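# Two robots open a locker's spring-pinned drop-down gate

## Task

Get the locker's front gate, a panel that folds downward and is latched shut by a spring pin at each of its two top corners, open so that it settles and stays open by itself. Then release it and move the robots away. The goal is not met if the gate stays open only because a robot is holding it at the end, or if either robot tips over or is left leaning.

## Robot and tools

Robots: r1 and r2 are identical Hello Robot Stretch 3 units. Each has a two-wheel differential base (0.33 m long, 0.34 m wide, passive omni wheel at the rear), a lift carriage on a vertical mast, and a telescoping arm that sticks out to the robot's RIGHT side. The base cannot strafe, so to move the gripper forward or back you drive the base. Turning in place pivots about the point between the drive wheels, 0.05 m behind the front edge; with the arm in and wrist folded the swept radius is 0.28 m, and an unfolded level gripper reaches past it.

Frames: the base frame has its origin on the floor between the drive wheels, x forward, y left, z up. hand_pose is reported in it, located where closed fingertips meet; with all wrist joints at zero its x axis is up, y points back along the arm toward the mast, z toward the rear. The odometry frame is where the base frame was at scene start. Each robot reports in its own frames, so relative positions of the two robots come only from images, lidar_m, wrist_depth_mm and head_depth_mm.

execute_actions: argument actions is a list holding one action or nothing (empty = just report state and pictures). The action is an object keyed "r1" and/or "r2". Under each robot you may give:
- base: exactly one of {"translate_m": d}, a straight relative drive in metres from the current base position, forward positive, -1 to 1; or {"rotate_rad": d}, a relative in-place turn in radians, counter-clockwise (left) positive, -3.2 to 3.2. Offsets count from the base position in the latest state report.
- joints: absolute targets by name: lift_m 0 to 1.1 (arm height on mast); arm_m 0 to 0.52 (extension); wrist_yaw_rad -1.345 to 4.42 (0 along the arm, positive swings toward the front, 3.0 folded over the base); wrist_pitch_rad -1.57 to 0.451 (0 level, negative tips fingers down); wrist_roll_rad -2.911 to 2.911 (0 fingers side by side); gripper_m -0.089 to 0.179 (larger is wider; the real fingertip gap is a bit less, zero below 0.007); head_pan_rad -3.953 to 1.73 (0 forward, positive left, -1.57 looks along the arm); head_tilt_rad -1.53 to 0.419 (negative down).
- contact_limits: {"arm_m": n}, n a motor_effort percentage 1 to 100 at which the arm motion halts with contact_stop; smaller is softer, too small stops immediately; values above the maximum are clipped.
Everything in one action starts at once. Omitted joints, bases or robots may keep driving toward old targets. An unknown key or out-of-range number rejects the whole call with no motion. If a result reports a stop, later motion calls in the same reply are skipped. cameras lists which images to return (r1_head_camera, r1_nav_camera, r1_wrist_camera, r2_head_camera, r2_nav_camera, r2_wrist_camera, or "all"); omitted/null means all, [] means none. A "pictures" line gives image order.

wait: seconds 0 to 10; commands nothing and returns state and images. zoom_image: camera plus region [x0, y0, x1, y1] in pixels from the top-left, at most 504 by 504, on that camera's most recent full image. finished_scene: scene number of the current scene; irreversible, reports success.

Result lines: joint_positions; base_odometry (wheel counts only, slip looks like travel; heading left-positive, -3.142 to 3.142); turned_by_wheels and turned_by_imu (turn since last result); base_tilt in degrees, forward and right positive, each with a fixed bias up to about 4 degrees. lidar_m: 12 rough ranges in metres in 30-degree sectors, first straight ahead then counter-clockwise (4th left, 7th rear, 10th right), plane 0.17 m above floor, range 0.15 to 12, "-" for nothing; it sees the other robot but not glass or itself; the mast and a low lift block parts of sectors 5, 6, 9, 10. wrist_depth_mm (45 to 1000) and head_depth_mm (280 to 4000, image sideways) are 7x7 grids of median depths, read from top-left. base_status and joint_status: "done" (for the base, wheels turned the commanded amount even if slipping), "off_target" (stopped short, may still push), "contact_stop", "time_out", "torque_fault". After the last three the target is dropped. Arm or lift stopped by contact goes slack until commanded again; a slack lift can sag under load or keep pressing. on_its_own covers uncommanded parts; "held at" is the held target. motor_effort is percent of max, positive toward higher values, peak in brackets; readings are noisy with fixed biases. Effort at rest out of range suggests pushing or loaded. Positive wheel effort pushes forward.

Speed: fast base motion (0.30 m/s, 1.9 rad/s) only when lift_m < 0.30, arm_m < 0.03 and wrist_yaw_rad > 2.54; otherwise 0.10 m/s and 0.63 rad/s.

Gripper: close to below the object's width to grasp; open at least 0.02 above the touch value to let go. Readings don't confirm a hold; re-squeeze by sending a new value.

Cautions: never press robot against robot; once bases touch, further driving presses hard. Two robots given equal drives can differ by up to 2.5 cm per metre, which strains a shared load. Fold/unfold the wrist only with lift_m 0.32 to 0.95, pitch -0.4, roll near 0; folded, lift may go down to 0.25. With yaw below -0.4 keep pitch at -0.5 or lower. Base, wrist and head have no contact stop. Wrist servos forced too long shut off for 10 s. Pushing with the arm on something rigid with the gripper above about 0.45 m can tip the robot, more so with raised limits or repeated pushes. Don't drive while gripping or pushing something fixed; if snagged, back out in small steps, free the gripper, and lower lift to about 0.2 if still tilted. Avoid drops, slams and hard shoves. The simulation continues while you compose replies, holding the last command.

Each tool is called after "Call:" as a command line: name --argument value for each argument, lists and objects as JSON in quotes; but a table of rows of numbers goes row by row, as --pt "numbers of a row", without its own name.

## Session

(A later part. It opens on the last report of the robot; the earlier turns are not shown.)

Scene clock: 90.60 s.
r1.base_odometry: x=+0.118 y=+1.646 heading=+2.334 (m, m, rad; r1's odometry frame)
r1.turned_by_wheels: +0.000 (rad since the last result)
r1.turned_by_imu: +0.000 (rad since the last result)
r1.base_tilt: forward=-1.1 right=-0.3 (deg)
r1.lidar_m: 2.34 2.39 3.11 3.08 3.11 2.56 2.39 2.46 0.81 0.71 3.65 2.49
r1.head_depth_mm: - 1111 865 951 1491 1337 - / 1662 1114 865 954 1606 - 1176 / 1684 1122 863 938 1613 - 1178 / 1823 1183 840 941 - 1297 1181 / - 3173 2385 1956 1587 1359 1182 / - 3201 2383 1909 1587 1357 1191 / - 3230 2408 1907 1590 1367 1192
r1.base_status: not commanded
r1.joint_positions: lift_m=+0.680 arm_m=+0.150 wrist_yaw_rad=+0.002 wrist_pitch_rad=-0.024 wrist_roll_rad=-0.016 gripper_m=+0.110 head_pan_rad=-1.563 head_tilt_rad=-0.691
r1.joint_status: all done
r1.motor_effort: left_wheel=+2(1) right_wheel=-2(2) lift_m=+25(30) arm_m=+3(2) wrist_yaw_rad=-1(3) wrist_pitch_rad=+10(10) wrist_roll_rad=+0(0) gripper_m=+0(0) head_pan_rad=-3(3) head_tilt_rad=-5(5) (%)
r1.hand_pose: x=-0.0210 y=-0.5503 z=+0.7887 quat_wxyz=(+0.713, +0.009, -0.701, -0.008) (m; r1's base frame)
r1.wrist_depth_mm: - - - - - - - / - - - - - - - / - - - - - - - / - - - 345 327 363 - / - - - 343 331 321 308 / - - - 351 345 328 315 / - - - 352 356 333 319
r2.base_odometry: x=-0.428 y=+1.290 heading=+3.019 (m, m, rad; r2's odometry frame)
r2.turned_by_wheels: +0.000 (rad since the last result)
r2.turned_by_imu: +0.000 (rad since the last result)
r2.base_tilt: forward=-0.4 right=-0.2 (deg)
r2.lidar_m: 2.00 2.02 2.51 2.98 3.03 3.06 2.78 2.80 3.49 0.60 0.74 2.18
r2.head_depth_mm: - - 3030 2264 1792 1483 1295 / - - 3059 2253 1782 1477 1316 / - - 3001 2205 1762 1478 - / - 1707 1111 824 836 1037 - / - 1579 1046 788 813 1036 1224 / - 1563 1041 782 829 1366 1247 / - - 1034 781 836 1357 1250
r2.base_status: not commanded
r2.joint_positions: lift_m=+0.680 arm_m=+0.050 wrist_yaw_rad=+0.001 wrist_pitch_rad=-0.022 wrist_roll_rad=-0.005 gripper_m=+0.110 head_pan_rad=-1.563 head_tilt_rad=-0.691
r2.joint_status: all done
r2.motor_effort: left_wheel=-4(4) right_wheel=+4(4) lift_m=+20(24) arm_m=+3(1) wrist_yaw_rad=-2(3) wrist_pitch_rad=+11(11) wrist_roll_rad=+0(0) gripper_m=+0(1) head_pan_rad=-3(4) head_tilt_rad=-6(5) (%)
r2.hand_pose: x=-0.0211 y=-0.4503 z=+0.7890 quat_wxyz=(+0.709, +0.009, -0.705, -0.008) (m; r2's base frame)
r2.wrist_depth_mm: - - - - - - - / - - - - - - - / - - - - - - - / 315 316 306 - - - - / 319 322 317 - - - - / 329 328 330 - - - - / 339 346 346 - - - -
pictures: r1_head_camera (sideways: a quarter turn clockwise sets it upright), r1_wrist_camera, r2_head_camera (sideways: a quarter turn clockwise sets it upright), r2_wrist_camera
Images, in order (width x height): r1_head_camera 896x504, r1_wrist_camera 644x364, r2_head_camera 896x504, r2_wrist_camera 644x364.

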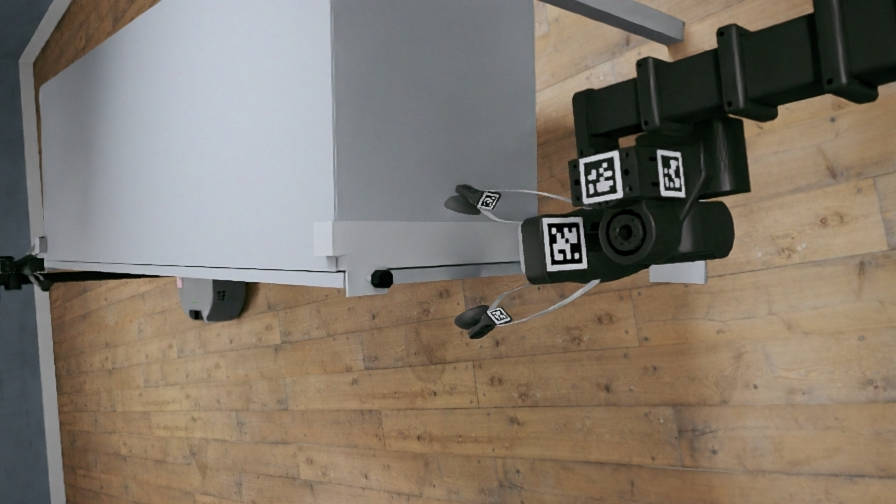

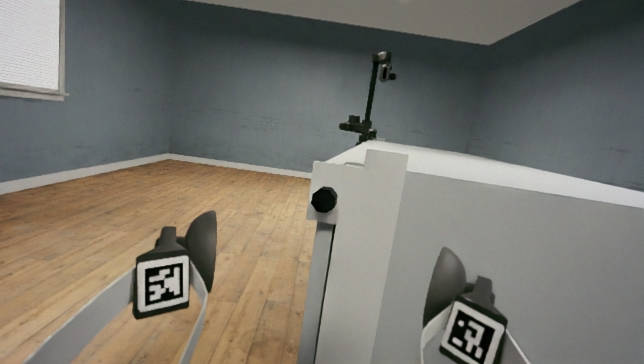

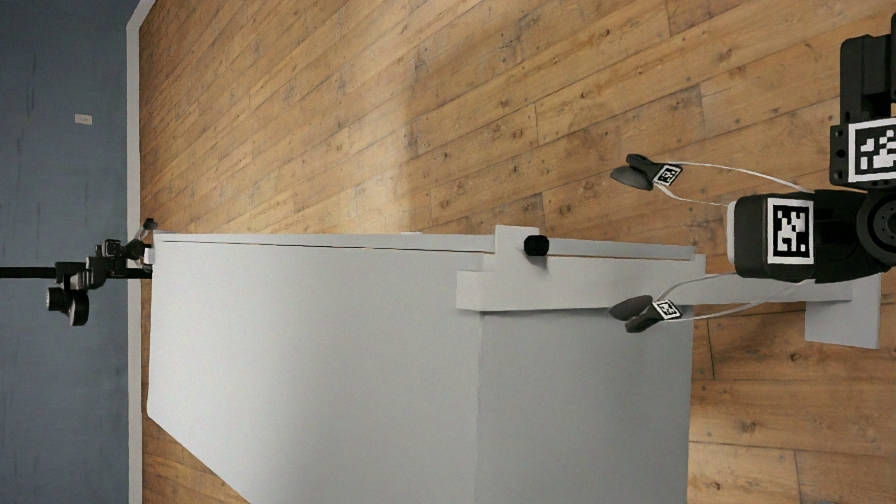

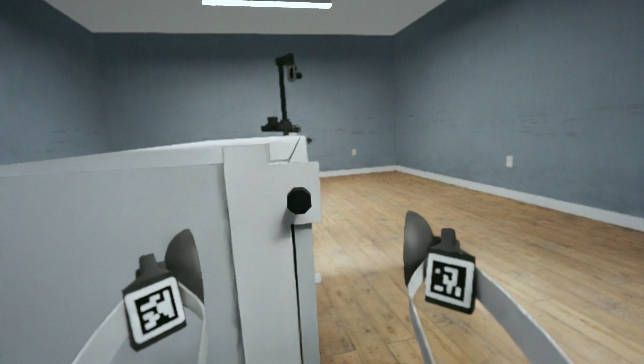

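Call:
execute_actions --actions '[{"r1":{"joints":{"lift_m":0.667,"arm_m":0.24,"gripper_m":0.085}},"r2":{"joints":{"lift_m":0.667,"arm_m":0.14,"gripper_m":0.085}}}]' --cameras '["r1_head_camera","r1_wrist_camera","r2_head_camera","r2_wrist_camera"]'

Scene clock: 101.70 s.
r1.base_odometry: x=+0.118 y=+1.646 heading=+2.334 (m, m, rad; r1's odometry frame)
r1.turned_by_wheels: +0.000 (rad since the last result)
r1.turned_by_imu: +0.000 (rad since the last result)
r1.base_tilt: forward=-1.1 right=-0.2 (deg)
r1.lidar_m: 2.34 2.39 3.09 3.06 3.13 2.56 2.39 2.45 0.81 0.71 3.62 2.49
r1.head_depth_mm: - 1110 864 953 1498 1330 - / 1674 1115 863 952 1550 - 1169 / 1679 1125 867 939 - 1342 1181 / 1820 1185 844 903 - 1318 1185 / - 3183 2377 1901 1586 1357 1182 / - 3155 2366 1893 1586 1360 1188 / - 3220 2403 1921 1594 1372 1189
r1.base_status: not commanded
r1.joint_positions: lift_m=+0.667 arm_m=+0.240 wrist_yaw_rad=+0.002 wrist_pitch_rad=-0.024 wrist_roll_rad=-0.016 gripper_m=+0.085 head_pan_rad=-1.563 head_tilt_rad=-0.691
r1.joint_status: all done
r1.motor_effort: left_wheel=+3(2) right_wheel=-2(2) lift_m=+25(28) arm_m=+3(2) wrist_yaw_rad=-2(2) wrist_pitch_rad=+10(10) wrist_roll_rad=+0(0) gripper_m=-1(92) head_pan_rad=-3(2) head_tilt_rad=-6(6) (%)
r1.hand_pose: x=-0.0211 y=-0.6403 z=+0.7757 quat_wxyz=(+0.713, +0.009, -0.701, -0.008) (m; r1's base frame)
r1.wrist_depth_mm: - - - - - - - / - - - - - - - / - - - - - - - / - - - 233 226 235 383 / - - - 238 233 235 225 / - - - 254 237 240 229 / - - - 252 245 244 234
r2.base_odometry: x=-0.428 y=+1.290 heading=+3.019 (m, m, rad; r2's odometry frame)
r2.turned_by_wheels: +0.000 (rad since the last result)
r2.turned_by_imu: +0.000 (rad since the last result)
r2.base_tilt: forward=-0.4 right=-0.2 (deg)
r2.lidar_m: 2.00 2.02 2.51 2.98 3.03 3.04 2.78 2.81 3.48 0.60 0.74 2.19
r2.head_depth_mm: - - 3057 2248 1781 1487 1292 / - - 3030 2239 1789 1522 - / - - 2998 2255 1788 1553 - / - 1727 1107 825 834 - 1180 / - 1572 1050 785 829 1004 1224 / - 1570 1044 784 829 1361 1248 / - - 1033 777 834 1357 1250
r2.base_status: not commanded
r2.joint_positions: lift_m=+0.667 arm_m=+0.140 wrist_yaw_rad=+0.001 wrist_pitch_rad=-0.022 wrist_roll_rad=-0.005 gripper_m=+0.085 head_pan_rad=-1.563 head_tilt_rad=-0.691
r2.joint_status: all done
r2.motor_effort: left_wheel=-4(5) right_wheel=+4(4) lift_m=+20(21) arm_m=+2(7) wrist_yaw_rad=-1(2) wrist_pitch_rad=+11(11) wrist_roll_rad=+0(0) gripper_m=+0(93) head_pan_rad=-4(3) head_tilt_rad=-5(5) (%)
r2.hand_pose: x=-0.0212 y=-0.5403 z=+0.7761 quat_wxyz=(+0.709, +0.009, -0.705, -0.008) (m; r2's base frame)
r2.wrist_depth_mm: - - - - - - - / - - - - - - - / - - - - - - - / 222 226 210 214 - - - / 226 232 217 230 - - - / 234 235 223 - - - - / 241 243 231 253 - - -
pictures: r1_head_camera (sideways: a quarter turn clockwise sets it upright), r1_wrist_camera, r2_head_camera (sideways: a quarter turn clockwise sets it upright), r2_wrist_camera
Images, in order (width x height): r1_head_camera 896x504, r1_wrist_camera 644x364, r2_head_camera 896x504, r2_wrist_camera 644x364.

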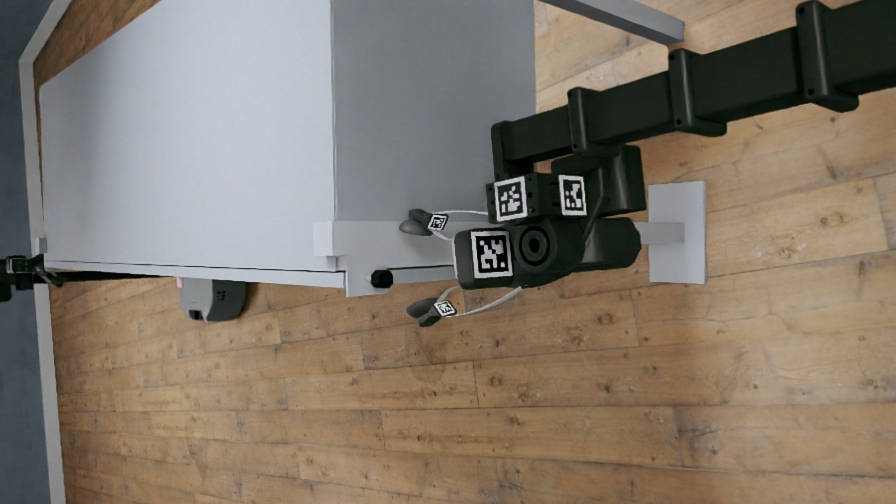

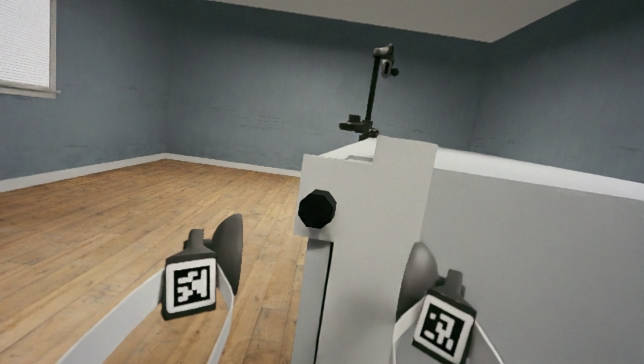

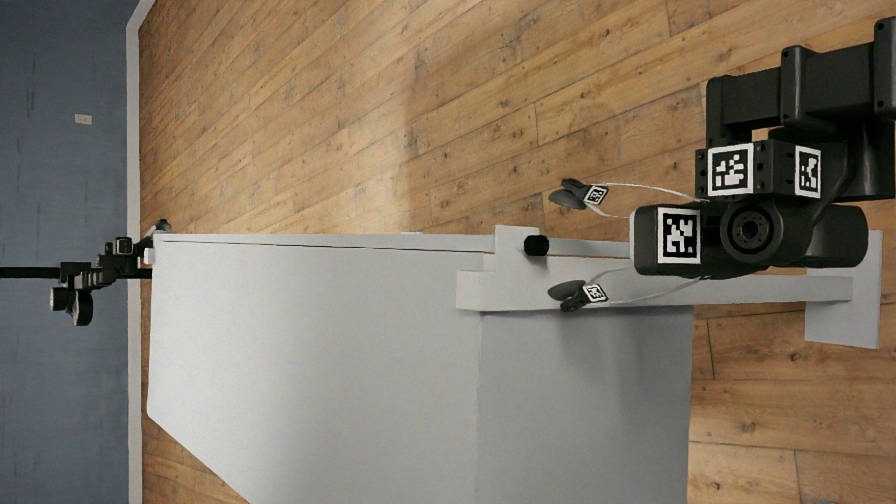

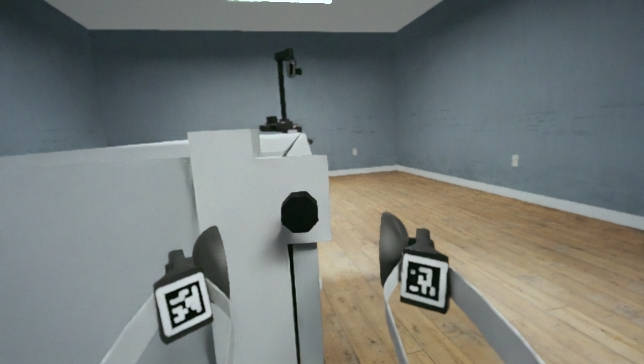

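Call:
execute_actions --actions '[{"r1":{"base":{"translate_m":0.008},"joints":{"lift_m":0.674,"arm_m":0.275},"contact_limits":{"arm_m":15}},"r2":{"joints":{"lift_m":0.674,"arm_m":0.175},"contact_limits":{"arm_m":15}}}]' --cameras '["r1_head_camera","r1_wrist_camera","r2_head_camera","r2_wrist_camera"]'

Scene clock: 114.93 s.
r1.base_odometry: x=+0.112 y=+1.652 heading=+2.334 (m, m, rad; r1's odometry frame)
r1.turned_by_wheels: +0.000 (rad since the last result)
r1.turned_by_imu: +0.000 (rad since the last result)
r1.base_tilt: forward=-1.1 right=-0.3 (deg)
r1.lidar_m: 2.34 2.39 3.09 3.07 3.14 2.57 2.40 2.47 0.81 0.71 3.63 2.49
r1.head_depth_mm: - 1107 865 950 1526 1339 - / 1665 1112 865 951 1556 - 1156 / 1688 1125 867 929 1489 1336 1184 / 1827 1187 847 - 1470 1329 1185 / - 3167 2386 1910 1582 1355 1192 / - 3197 2393 1910 1588 1355 1190 / - 3195 2421 1914 1599 1368 1193
r1.base_status: done
r1.joint_positions: lift_m=+0.674 arm_m=+0.275 wrist_yaw_rad=+0.002 wrist_pitch_rad=-0.024 wrist_roll_rad=-0.016 gripper_m=+0.085 head_pan_rad=-1.563 head_tilt_rad=-0.691
r1.joint_status: all done
r1.motor_effort: left_wheel=+2(9) right_wheel=-2(4) lift_m=+34(36) arm_m=+3(9) wrist_yaw_rad=-3(2) wrist_pitch_rad=+10(10) wrist_roll_rad=+0(0) gripper_m=-1(0) head_pan_rad=-3(2) head_tilt_rad=-5(5) (%)
r1.contact_limits: arm_m 15 (drawing in: default 18, maximum 30; extending or still: default 26, maximum 42)
r1.hand_pose: x=-0.0211 y=-0.6753 z=+0.7823 quat_wxyz=(+0.713, +0.009, -0.701, -0.008) (m; r1's base frame)
r1.wrist_depth_mm: - - - - - - - / - - - - - - - / - - - - - - - / - - - 214 189 263 522 / - - - 199 195 202 193 / - - - 217 201 206 197 / - - - 223 205 209 200
r2.base_odometry: x=-0.428 y=+1.290 heading=+3.019 (m, m, rad; r2's odometry frame)
r2.turned_by_wheels: +0.000 (rad since the last result)
r2.turned_by_imu: +0.000 (rad since the last result)
r2.base_tilt: forward=-0.4 right=-0.2 (deg)
r2.lidar_m: 2.00 2.02 2.50 2.99 3.02 3.04 2.78 2.81 3.48 0.60 0.74 2.19
r2.head_depth_mm: - - 3081 2233 1782 1484 1291 / - - 2995 2243 1785 1591 - / - - 2977 2225 1787 - 1218 / - 1718 1111 828 799 - 1205 / - 1572 1050 786 828 1006 1221 / - 1561 1045 781 826 1361 1248 / - - 1037 779 832 1366 1251
r2.base_status: not commanded
r2.joint_positions: lift_m=+0.674 arm_m=+0.175 wrist_yaw_rad=+0.001 wrist_pitch_rad=-0.022 wrist_roll_rad=-0.005 gripper_m=+0.085 head_pan_rad=-1.563 head_tilt_rad=-0.691
r2.joint_status: all done
r2.motor_effort: left_wheel=-4(4) right_wheel=+4(4) lift_m=+25(27) arm_m=+2(8) wrist_yaw_rad=+0(1) wrist_pitch_rad=+11(11) wrist_roll_rad=+0(0) gripper_m=-1(0) head_pan_rad=-3(5) head_tilt_rad=-5(4) (%)
r2.contact_limits: arm_m 15 (drawing in: default 24, maximum 38; extending or still: default 29, maximum 49)
r2.hand_pose: x=-0.0212 y=-0.5753 z=+0.7828 quat_wxyz=(+0.709, +0.009, -0.705, -0.008) (m; r2's base frame)
r2.wrist_depth_mm: - - - - - - - / - - - - - - - / - - - - - - - / 189 192 175 206 - - - / 192 195 180 180 - - - / 198 200 184 197 - - - / 203 205 191 227 - - -
pictures: r1_head_camera (sideways: a quarter turn clockwise sets it upright), r1_wrist_camera, r2_head_camera (sideways: a quarter turn clockwise sets it upright), r2_wrist_camera
Images, in order (width x height): r1_head_camera 896x504, r1_wrist_camera 644x364, r2_head_camera 896x504, r2_wrist_camera 644x364.

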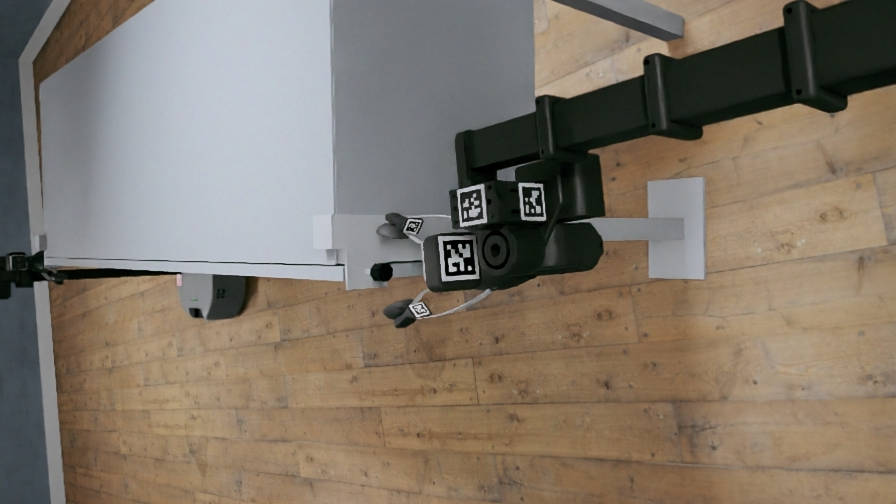

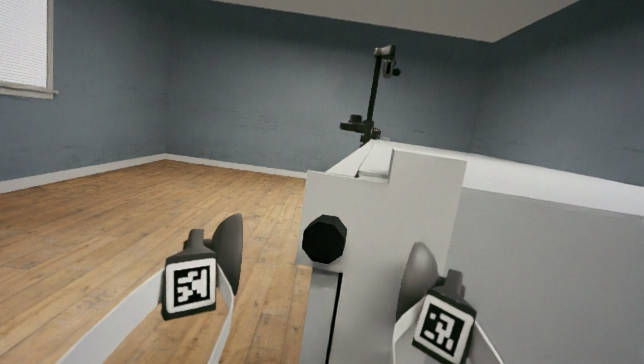

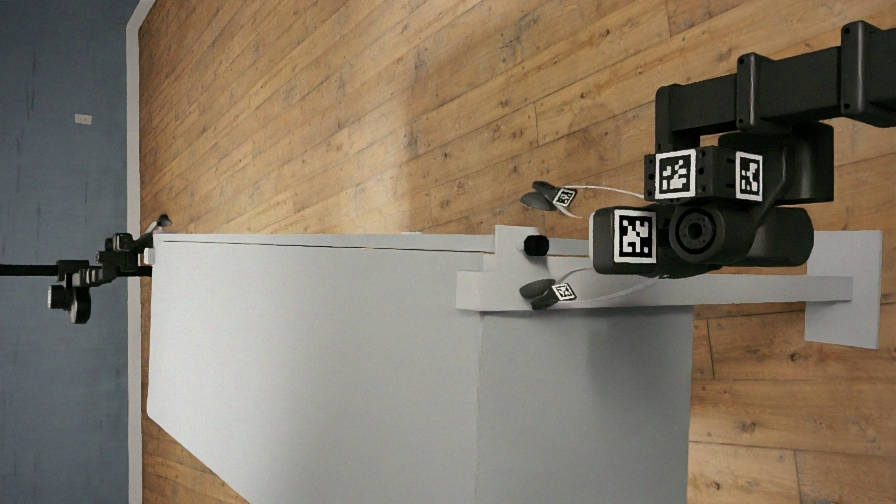

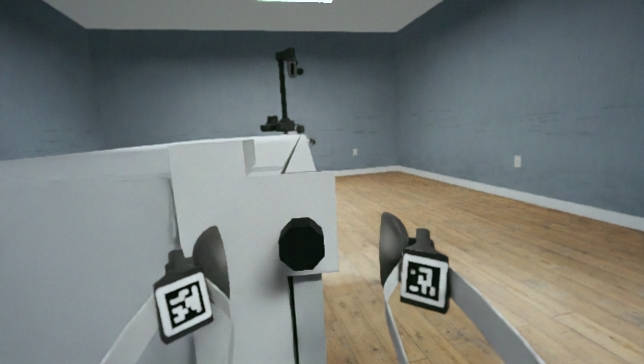

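Call:
execute_actions --actions '[{"r1":{"joints":{"arm_m":0.292,"gripper_m":0.06},"contact_limits":{"arm_m":12}},"r2":{"joints":{"arm_m":0.178,"gripper_m":0.06},"contact_limits":{"arm_m":12}}}]' --cameras '["r1_head_camera","r1_wrist_camera","r2_head_camera","r2_wrist_camera"]'

Scene clock: 123.20 s.
r1.base_odometry: x=+0.112 y=+1.652 heading=+2.334 (m, m, rad; r1's odometry frame)
r1.turned_by_wheels: +0.000 (rad since the last result)
r1.turned_by_imu: +0.000 (rad since the last result)
r1.base_tilt: forward=-1.1 right=-0.3 (deg)
r1.lidar_m: 2.33 2.39 3.08 3.05 3.15 2.57 2.40 2.47 0.81 0.71 3.61 2.49
r1.head_depth_mm: - 1106 866 951 1525 1343 - / 1660 1119 866 941 1572 - 1154 / 1675 1122 865 908 1508 1349 1175 / 1833 1189 853 - 1483 1323 1187 / - 3173 2407 1899 1586 1363 1183 / - 3189 2393 1916 1600 1369 1192 / - 3236 2414 1919 1595 1368 1188
r1.base_status: not commanded
r1.joint_positions: lift_m=+0.674 arm_m=+0.292 wrist_yaw_rad=+0.002 wrist_pitch_rad=-0.024 wrist_roll_rad=-0.016 gripper_m=+0.060 head_pan_rad=-1.563 head_tilt_rad=-0.691
r1.joint_status: all done
r1.motor_effort: left_wheel=+3(3) right_wheel=-2(2) lift_m=+36(36) arm_m=+3(1) wrist_yaw_rad=-1(2) wrist_pitch_rad=+10(10) wrist_roll_rad=+0(0) gripper_m=+0(88) head_pan_rad=-3(3) head_tilt_rad=-6(6) (%)
r1.contact_limits: arm_m 12 (drawing in: default 18, maximum 30; extending or still: default 26, maximum 42)
r1.hand_pose: x=-0.0211 y=-0.6923 z=+0.7823 quat_wxyz=(+0.713, +0.009, -0.701, -0.008) (m; r1's base frame)
r1.wrist_depth_mm: - - - - - - - / - - - - - - - / - - - - - - - / - - - 222 172 248 516 / - - - 182 176 185 178 / - - - 192 178 190 180 / - - - 204 189 194 185
r2.base_odometry: x=-0.428 y=+1.290 heading=+3.019 (m, m, rad; r2's odometry frame)
r2.turned_by_wheels: +0.000 (rad since the last result)
r2.turned_by_imu: +0.000 (rad since the last result)
r2.base_tilt: forward=-0.4 right=-0.2 (deg)
r2.lidar_m: 2.00 2.02 2.50 2.99 3.02 3.06 2.78 2.80 3.48 0.60 0.74 2.18
r2.head_depth_mm: - - 3095 2257 1790 1489 1286 / - - 3036 2217 1785 1601 - / - - 2992 2247 1773 - 1240 / - 1707 1107 823 797 - 1211 / - 1576 1047 790 828 1002 1225 / - 1570 1044 781 828 1355 1252 / - - 1033 782 834 1356 1251
r2.base_status: not commanded
r2.joint_positions: lift_m=+0.674 arm_m=+0.177 wrist_yaw_rad=+0.020 wrist_pitch_rad=-0.022 wrist_roll_rad=-0.005 gripper_m=+0.060 head_pan_rad=-1.563 head_tilt_rad=-0.691
r2.joint_status: all done
r2.on_its_own: wrist_yaw_rad is at rest, and its effort (-24) is outside its rest range (-12 to +12)
r2.motor_effort: left_wheel=-3(4) right_wheel=+1(4) lift_m=+25(25) arm_m=+5(8) wrist_yaw_rad=-24(24) wrist_pitch_rad=+11(11) wrist_roll_rad=+0(0) gripper_m=-5(95) head_pan_rad=-4(4) head_tilt_rad=-5(5) (%)
r2.contact_limits: arm_m 12 (drawing in: default 24, maximum 38; extending or still: default 29, maximum 49)
r2.hand_pose: x=-0.0162 y=-0.5780 z=+0.7828 quat_wxyz=(+0.709, +0.015, -0.705, -0.001) (m; r2's base frame)
r2.wrist_depth_mm: - - - - - - - / - - - - - - - / - - - - - - - / 190 193 173 183 - - - / 194 196 177 179 - - - / 199 200 184 191 - - - / 205 206 190 200 - - -
pictures: r1_head_camera (sideways: a quarter turn clockwise sets it upright), r1_wrist_camera, r2_head_camera (sideways: a quarter turn clockwise sets it upright), r2_wrist_camera
Images, in order (width x height): r1_head_camera 896x504, r1_wrist_camera 644x364, r2_head_camera 896x504, r2_wrist_camera 644x364.

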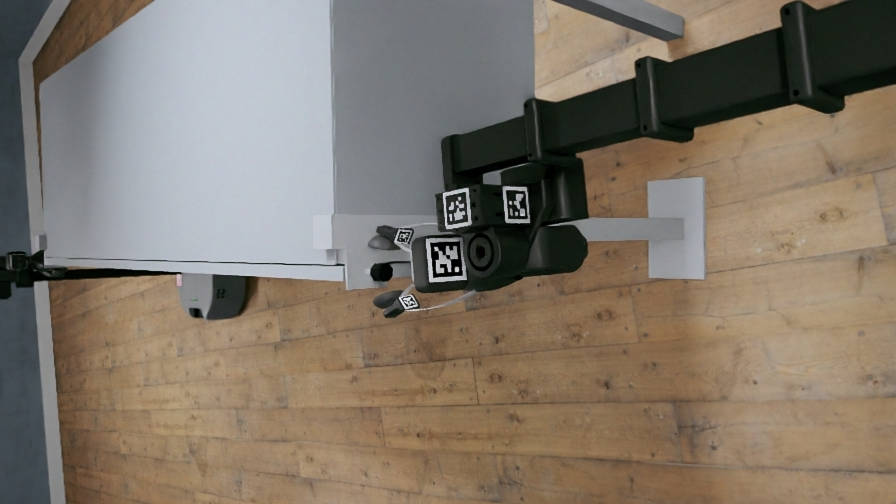

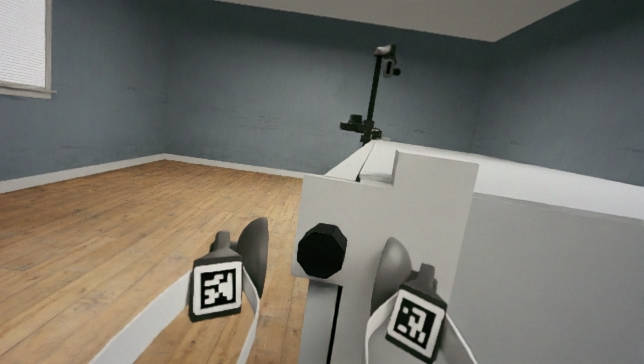

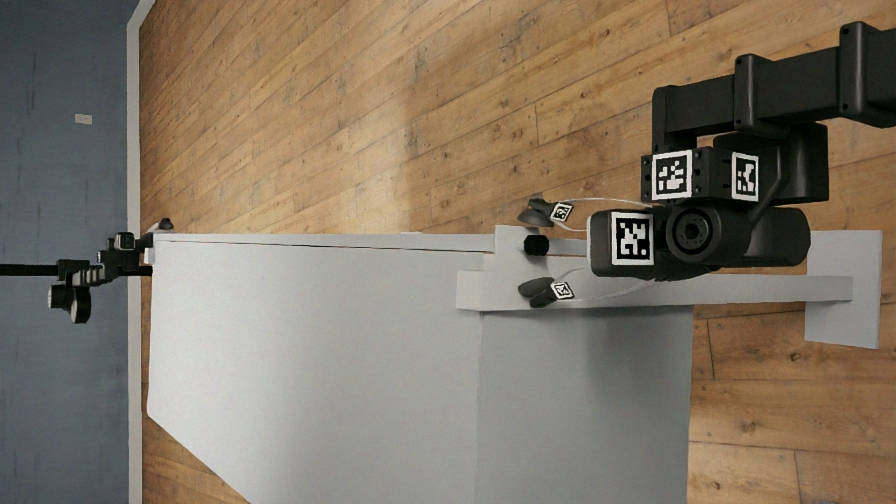

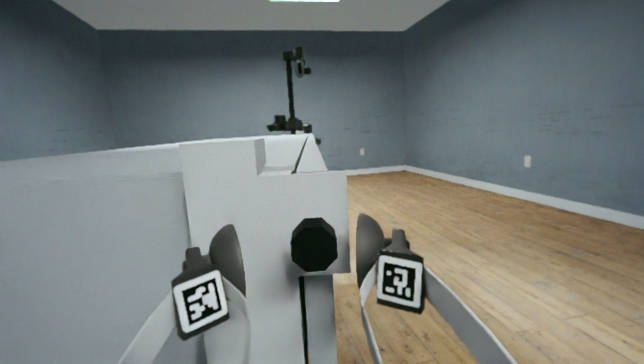

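Call:
execute_actions --actions '[{"r1":{"joints":{"arm_m":0.282}},"r2":{"joints":{"arm_m":0.165}}}]' --cameras '[]'

Call:
execute_actions --actions '[{"r1":{"joints":{"gripper_m":0.01}},"r2":{"joints":{"gripper_m":0.01}}}]' --cameras '["r1_head_camera","r1_wrist_camera","r2_head_camera","r2_wrist_camera"]'

Scene clock: 130.30 s.
r1.base_odometry: x=+0.112 y=+1.652 heading=+2.334 (m, m, rad; r1's odometry frame)
r1.turned_by_wheels: +0.000 (rad since the last result)
r1.turned_by_imu: +0.000 (rad since the last result)
r1.base_tilt: forward=-1.2 right=-0.3 (deg)
r1.lidar_m: 2.34 2.38 3.07 3.07 3.13 2.57 2.40 2.46 0.81 0.71 3.62 2.49
r1.head_depth_mm: - 1106 866 949 1530 1340 - / 1656 1116 864 953 1563 - 1158 / 1678 1125 865 906 1504 1341 1181 / 1833 1187 849 - 1475 1330 1179 / - 3184 2395 1895 1585 1360 1189 / - 3223 2388 1903 1589 1359 1191 / - 3203 2412 1917 1592 1366 1193
r1.base_status: not commanded
r1.joint_positions: lift_m=+0.674 arm_m=+0.282 wrist_yaw_rad=+0.002 wrist_pitch_rad=-0.024 wrist_roll_rad=-0.016 gripper_m=+0.060 head_pan_rad=-1.563 head_tilt_rad=-0.691
r1.joint_status: all done
r1.motor_effort: left_wheel=+3(2) right_wheel=-2(2) lift_m=+36(35) arm_m=-2(6) wrist_yaw_rad=-1(2) wrist_pitch_rad=+9(10) wrist_roll_rad=+0(0) gripper_m=+0(0) head_pan_rad=-3(3) head_tilt_rad=-4(5) (%)
r1.hand_pose: x=-0.0211 y=-0.6829 z=+0.7823 quat_wxyz=(+0.713, +0.009, -0.701, -0.008) (m; r1's base frame)
r1.wrist_depth_mm: - - - - - - - / - - - - - - - / - - - - - - - / - - - 222 181 249 521 / - - - 192 185 195 186 / - - - 208 193 199 189 / - - - 215 199 203 194
r2.base_odometry: x=-0.428 y=+1.290 heading=+3.019 (m, m, rad; r2's odometry frame)
r2.turned_by_wheels: +0.000 (rad since the last result)
r2.turned_by_imu: +0.000 (rad since the last result)
r2.base_tilt: forward=-0.4 right=-0.2 (deg)
r2.lidar_m: 2.00 2.01 2.51 2.99 3.01 3.05 2.78 2.80 3.49 0.60 0.74 2.19
r2.head_depth_mm: - - 3057 2281 1789 1496 1293 / - - 2992 2220 1778 1593 - / - - 2972 2233 1777 - 1215 / - 1719 1108 826 815 - 1190 / - 1584 1048 785 829 1000 1220 / - 1555 1045 784 832 1353 1254 / - - 1035 779 830 1353 1248
r2.base_status: not commanded
r2.joint_positions: lift_m=+0.674 arm_m=+0.165 wrist_yaw_rad=+0.002 wrist_pitch_rad=-0.022 wrist_roll_rad=-0.005 gripper_m=+0.060 head_pan_rad=-1.563 head_tilt_rad=-0.691
r2.joint_status: all done
r2.motor_effort: left_wheel=-5(4) right_wheel=+4(4) lift_m=+25(24) arm_m=-5(1) wrist_yaw_rad=-3(24) wrist_pitch_rad=+11(11) wrist_roll_rad=+0(0) gripper_m=-1(6) head_pan_rad=-4(3) head_tilt_rad=-5(5) (%)
r2.hand_pose: x=-0.0210 y=-0.5660 z=+0.7828 quat_wxyz=(+0.709, +0.009, -0.705, -0.007) (m; r2's base frame)
r2.wrist_depth_mm: - - - - - - - / - - - - - - - / - - - - - - - / 198 201 185 244 - - - / 202 204 190 190 - - - / 208 211 195 208 - - - / 213 215 202 224 - - -
pictures: none
No camera images: the call's "cameras" was empty. Leave "cameras" out to get every camera's image.

Scene clock: 131.30 s.
r1.base_odometry: x=+0.112 y=+1.652 heading=+2.334 (m, m, rad; r1's odometry frame)
r1.turned_by_wheels: +0.000 (rad since the last result)
r1.turned_by_imu: +0.000 (rad since the last result)
r1.base_tilt: forward=-1.1 right=-0.3 (deg)
r1.lidar_m: 2.34 2.38 3.09 3.06 3.13 2.57 2.40 2.47 0.81 0.71 3.61 2.49
r1.head_depth_mm: - 1112 864 949 1516 1347 - / 1658 1117 866 953 1578 - 1160 / 1683 1124 864 907 1496 1343 1182 / 1831 1185 849 - 1475 1327 1184 / - 3168 2383 1891 1588 1361 1184 / - 3208 2393 1904 1600 1357 1187 / - 3276 2416 1919 1592 1366 1191
r1.base_status: not commanded
r1.joint_positions: lift_m=+0.674 arm_m=+0.282 wrist_yaw_rad=+0.002 wrist_pitch_rad=-0.024 wrist_roll_rad=-0.016 gripper_m=+0.010 head_pan_rad=-1.563 head_tilt_rad=-0.691
r1.joint_status: all done
r1.motor_effort: left_wheel=+3(4) right_wheel=-3(3) lift_m=+35(36) arm_m=-2(2) wrist_yaw_rad=-2(2) wrist_pitch_rad=+10(10) wrist_roll_rad=+0(0) gripper_m=-5(96) head_pan_rad=-3(4) head_tilt_rad=-6(6) (%)
r1.hand_pose: x=-0.0210 y=-0.6829 z=+0.7823 quat_wxyz=(+0.713, +0.009, -0.701, -0.008) (m; r1's base frame)
r1.wrist_depth_mm: - - - - - - - / - - - - - - - / - - - - - - - / - - - 221 182 247 518 / - - - 189 186 195 187 / - - - 210 190 199 190 / - - - 215 207 203 193
r2.base_odometry: x=-0.428 y=+1.290 heading=+3.019 (m, m, rad; r2's odometry frame)
r2.turned_by_wheels: +0.000 (rad since the last result)
r2.turned_by_imu: +0.000 (rad since the last result)
r2.base_tilt: forward=-0.4 right=-0.2 (deg)
r2.lidar_m: 1.99 2.02 2.50 2.98 3.03 3.06 2.77 2.81 3.49 0.60 0.74 2.18
r2.head_depth_mm: - - 3000 2263 1789 1477 1297 / - - 3030 2251 1771 1593 - / - - 3028 2230 1789 - 1212 / - 1703 1104 823 788 - 1201 / - 1569 1053 785 829 1001 1218 / - 1559 1042 782 831 1362 1251 / - - 1035 779 832 1365 1252
r2.base_status: not commanded
r2.joint_positions: lift_m=+0.674 arm_m=+0.165 wrist_yaw_rad=+0.002 wrist_pitch_rad=-0.023 wrist_roll_rad=-0.005 gripper_m=+0.010 head_pan_rad=-1.563 head_tilt_rad=-0.691
r2.joint_status: all done
r2.motor_effort: left_wheel=-4(4) right_wheel=+3(4) lift_m=+25(25) arm_m=-5(4) wrist_yaw_rad=-3(4) wrist_pitch_rad=+11(11) wrist_roll_rad=+0(0) gripper_m=-8(98) head_pan_rad=-3(3) head_tilt_rad=-5(6) (%)
r2.hand_pose: x=-0.0209 y=-0.5659 z=+0.7827 quat_wxyz=(+0.709, +0.009, -0.705, -0.008) (m; r2's base frame)
r2.wrist_depth_mm: - - - - - - - / - - - - - - - / - - - - - - - / 198 201 184 241 - - - / 202 204 188 165 - - - / 206 211 195 208 - - - / 213 217 201 217 - - -
pictures: r1_head_camera (sideways: a quarter turn clockwise sets it upright), r1_wrist_camera, r2_head_camera (sideways: a quarter turn clockwise sets it upright), r2_wrist_camera
Images, in order (width x height): r1_head_camera 896x504, r1_wrist_camera 644x364, r2_head_camera 896x504, r2_wrist_camera 644x364.

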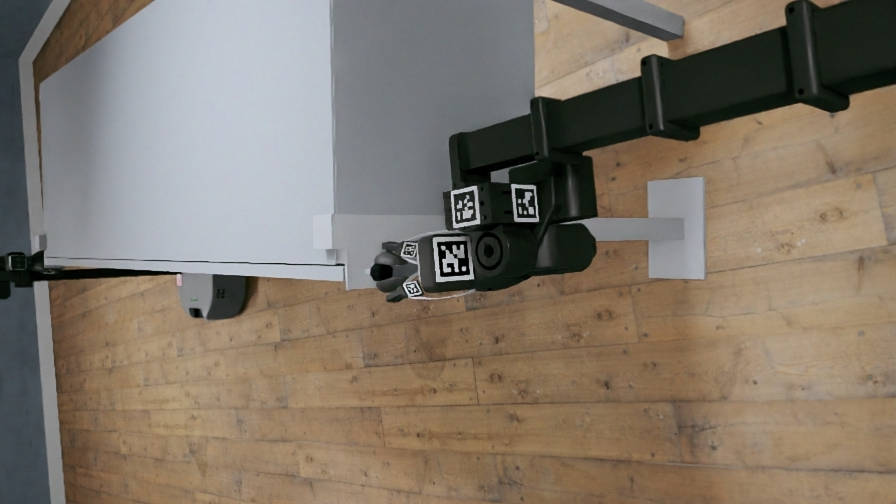

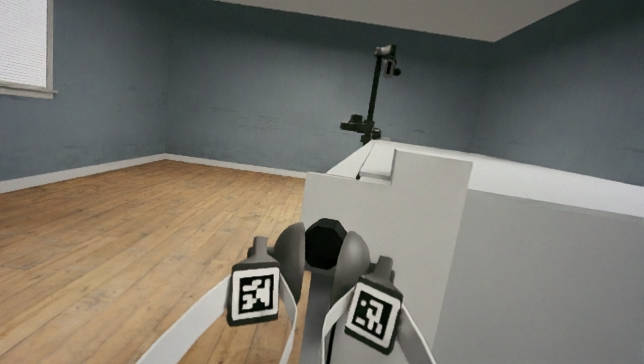

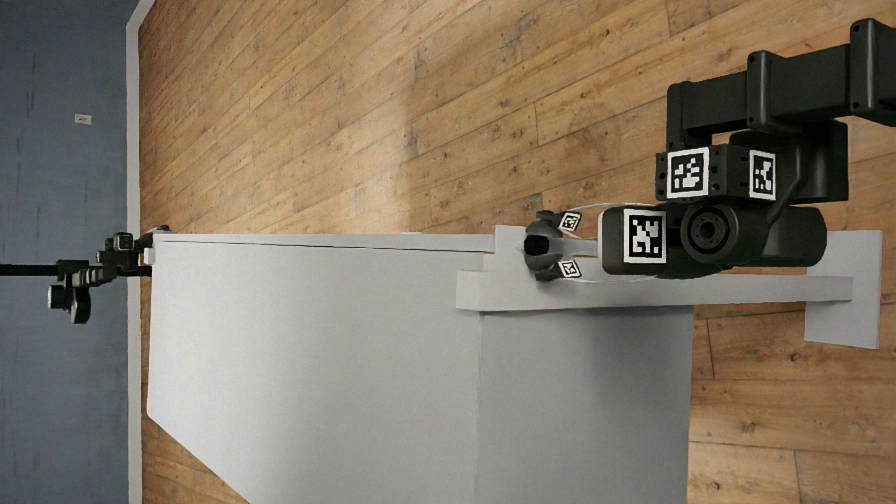

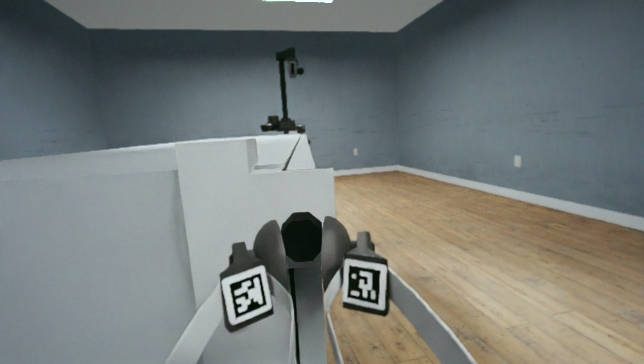

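Call:
execute_actions --actions '[{"r1":{"joints":{"gripper_m":-0.03}},"r2":{"joints":{"gripper_m":-0.03}}}]' --cameras '[]'

Call:
execute_actions --actions '[{"r1":{"joints":{"arm_m":0.257}},"r2":{"joints":{"arm_m":0.14}}}]' --cameras '["r1_head_camera","r1_wrist_camera","r2_head_camera","r2_wrist_camera"]'

Scene clock: 138.03 s.
r1.base_odometry: x=+0.112 y=+1.652 heading=+2.334 (m, m, rad; r1's odometry frame)
r1.turned_by_wheels: +0.000 (rad since the last result)
r1.turned_by_imu: +0.000 (rad since the last result)
r1.base_tilt: forward=-1.1 right=-0.3 (deg)
r1.lidar_m: 2.34 2.38 3.09 3.06 3.13 2.57 2.40 2.46 0.81 0.71 3.61 2.49
r1.head_depth_mm: - 1108 864 953 1522 1335 - / 1669 1115 865 954 1566 - 1158 / 1679 1120 864 906 1506 1344 1175 / 1829 1187 848 - 1474 1326 1182 / - 3159 2401 1911 1585 1360 1185 / - 3241 2392 1896 1593 1363 1184 / - 3253 2379 1907 1587 1371 1190
r1.base_status: not commanded
r1.joint_positions: lift_m=+0.674 arm_m=+0.282 wrist_yaw_rad=+0.002 wrist_pitch_rad=-0.026 wrist_roll_rad=-0.016 gripper_m=-0.029 head_pan_rad=-1.563 head_tilt_rad=-0.691
r1.joint_status: all done
r1.motor_effort: left_wheel=+3(3) right_wheel=-3(3) lift_m=+35(35) arm_m=-2(2) wrist_yaw_rad=-3(2) wrist_pitch_rad=+11(10) wrist_roll_rad=+0(0) gripper_m=-19(98) head_pan_rad=-3(3) head_tilt_rad=-4(5) (%)
r1.hand_pose: x=-0.0210 y=-0.6828 z=+0.7817 quat_wxyz=(+0.713, +0.010, -0.701, -0.009) (m; r1's base frame)
r1.wrist_depth_mm: - - - - - - - / - - - - - - - / - - - - - - - / - - - 206 181 238 482 / - - - 189 186 195 186 / - - - 212 189 199 190 / - - - 215 207 204 194
r2.base_odometry: x=-0.428 y=+1.290 heading=+3.019 (m, m, rad; r2's odometry frame)
r2.turned_by_wheels: +0.000 (rad since the last result)
r2.turned_by_imu: +0.000 (rad since the last result)
r2.base_tilt: forward=-0.4 right=-0.2 (deg)
r2.lidar_m: 2.00 2.02 2.50 2.99 3.01 3.05 2.78 2.81 3.48 0.60 0.74 2.19
r2.head_depth_mm: - - 3031 2283 1786 1482 1295 / - - 2966 2248 1779 1592 - / - - 2962 2222 1769 - 1213 / - 1714 1111 825 787 - 1198 / - 1570 1045 786 826 1002 1219 / - 1556 1041 783 829 1354 1243 / - - 1036 775 832 1355 1247
r2.base_status: not commanded
r2.joint_positions: lift_m=+0.674 arm_m=+0.165 wrist_yaw_rad=+0.003 wrist_pitch_rad=-0.026 wrist_roll_rad=-0.005 gripper_m=-0.029 head_pan_rad=-1.563 head_tilt_rad=-0.691
r2.joint_status: all done
r2.motor_effort: left_wheel=-4(4) right_wheel=+3(3) lift_m=+25(25) arm_m=-5(5) wrist_yaw_rad=-3(4) wrist_pitch_rad=+13(13) wrist_roll_rad=+0(0) gripper_m=-27(100) head_pan_rad=-4(3) head_tilt_rad=-5(4) (%)
r2.hand_pose: x=-0.0208 y=-0.5658 z=+0.7818 quat_wxyz=(+0.709, +0.010, -0.705, -0.009) (m; r2's base frame)
r2.wrist_depth_mm: - - - - - - - / - - - - - - - / - - - - - - - / 198 201 184 228 - - - / 200 206 190 162 - - - / 207 211 193 208 - - - / 212 216 202 216 - - -
pictures: none
No camera images: the call's "cameras" was empty. Leave "cameras" out to get every camera's image.

Scene clock: 139.50 s.
r1.base_odometry: x=+0.112 y=+1.652 heading=+2.334 (m, m, rad; r1's odometry frame)
r1.turned_by_wheels: +0.000 (rad since the last result)
r1.turned_by_imu: +0.000 (rad since the last result)
r1.base_tilt: forward=-1.1 right=-0.5 (deg)
r1.lidar_m: 2.33 2.38 3.10 3.05 3.14 2.56 2.39 2.46 0.81 0.71 3.62 2.49
r1.head_depth_mm: - 1110 866 953 1517 1335 - / 1668 1114 863 950 1542 1318 1173 / 1672 1122 867 930 - 1345 1179 / 1826 1186 848 893 1466 1331 1185 / - 3207 2386 1893 1582 1357 1185 / - 3220 2384 1917 1590 1356 1189 / - 3184 2417 1914 1591 1362 1193
r1.base_status: not commanded
r1.joint_positions: lift_m=+0.674 arm_m=+0.257 wrist_yaw_rad=-0.002 wrist_pitch_rad=-0.025 wrist_roll_rad=-0.016 gripper_m=-0.029 head_pan_rad=-1.563 head_tilt_rad=-0.691
r1.joint_status: all done
r1.motor_effort: left_wheel=+2(4) right_wheel=-2(3) lift_m=+36(36) arm_m=-3(5) wrist_yaw_rad=+1(1) wrist_pitch_rad=+10(11) wrist_roll_rad=+0(0) gripper_m=-11(18) head_pan_rad=-3(2) head_tilt_rad=-5(4) (%)
r1.hand_pose: x=-0.0220 y=-0.6578 z=+0.7821 quat_wxyz=(+0.713, +0.008, -0.701, -0.010) (m; r1's base frame)
r1.wrist_depth_mm: - - - - - - - / - - - - - - - / - - - - - - - / - - - 220 207 278 511 / - - - 217 213 218 210 / - - - - 219 223 213 / - - - 244 234 229 219
r2.base_odometry: x=-0.428 y=+1.290 heading=+3.019 (m, m, rad; r2's odometry frame)
r2.turned_by_wheels: +0.000 (rad since the last result)
r2.turned_by_imu: +0.000 (rad since the last result)
r2.base_tilt: forward=-0.4 right=-0.2 (deg)
r2.lidar_m: 2.00 2.02 2.50 2.98 3.03 3.05 2.79 2.80 3.49 0.60 0.74 2.18
r2.head_depth_mm: - - 3030 2251 1793 1488 1276 / - - 3002 2253 1791 1551 - / - - 2998 2226 1774 1542 - / - 1722 1109 823 817 - 1183 / - 1567 1049 786 826 1005 1222 / - 1551 1043 781 832 1361 1248 / - - 1035 780 831 1358 1252
r2.base_status: not commanded
r2.joint_positions: lift_m=+0.674 arm_m=+0.141 wrist_yaw_rad=+0.003 wrist_pitch_rad=-0.025 wrist_roll_rad=-0.005 gripper_m=-0.026 head_pan_rad=-1.563 head_tilt_rad=-0.691
r2.joint_status: all done
r2.motor_effort: left_wheel=-3(3) right_wheel=+2(3) lift_m=+25(25) arm_m=-7(7) wrist_yaw_rad=-3(4) wrist_pitch_rad=+13(14) wrist_roll_rad=+0(0) gripper_m=-19(27) head_pan_rad=-4(3) head_tilt_rad=-5(5) (%)
r2.hand_pose: x=-0.0207 y=-0.5410 z=+0.7820 quat_wxyz=(+0.709, +0.010, -0.705, -0.008) (m; r2's base frame)
r2.wrist_depth_mm: - - - - - - - / - - - - - - - / - - - - - - - / 225 225 210 235 - - - / 226 231 215 - - - - / 232 235 238 - - - - / 240 243 229 - - - -
pictures: r1_head_camera (sideways: a quarter turn clockwise sets it upright), r1_wrist_camera, r2_head_camera (sideways: a quarter turn clockwise sets it upright), r2_wrist_camera
Images, in order (width x height): r1_head_camera 896x504, r1_wrist_camera 644x364, r2_head_camera 896x504, r2_wrist_camera 644x364.

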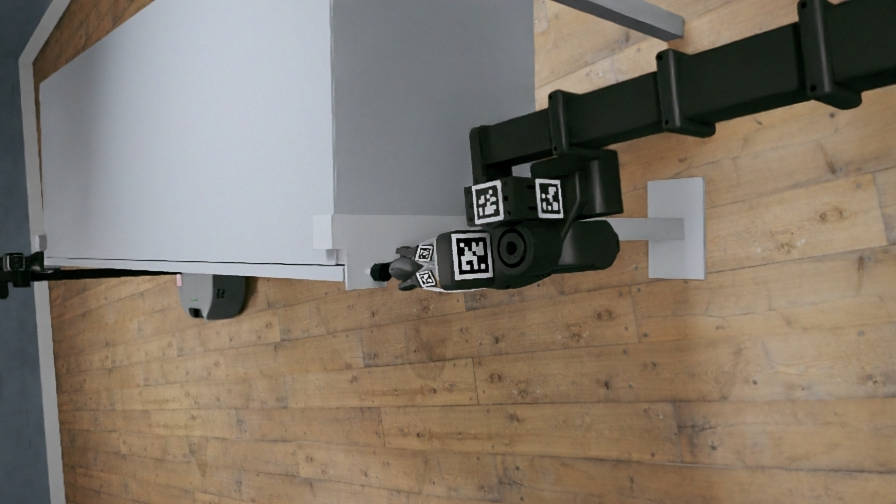

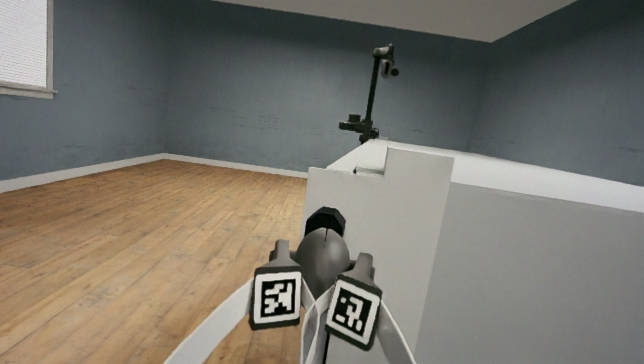

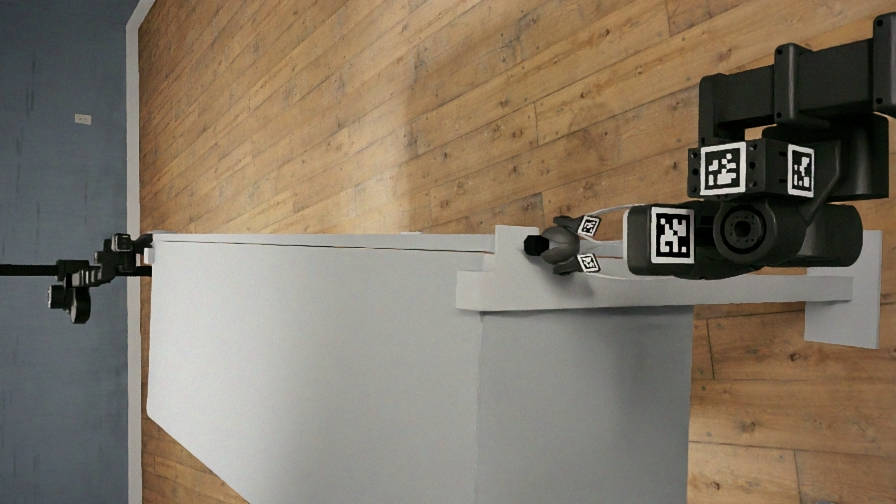

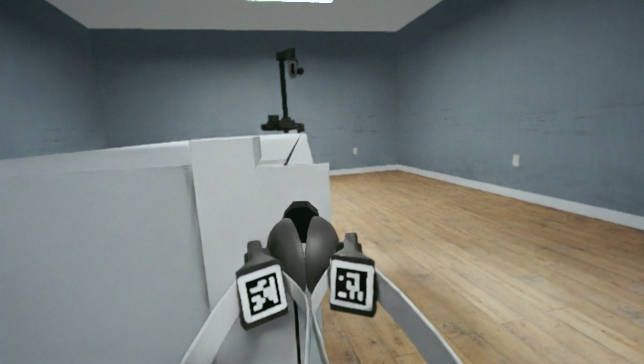

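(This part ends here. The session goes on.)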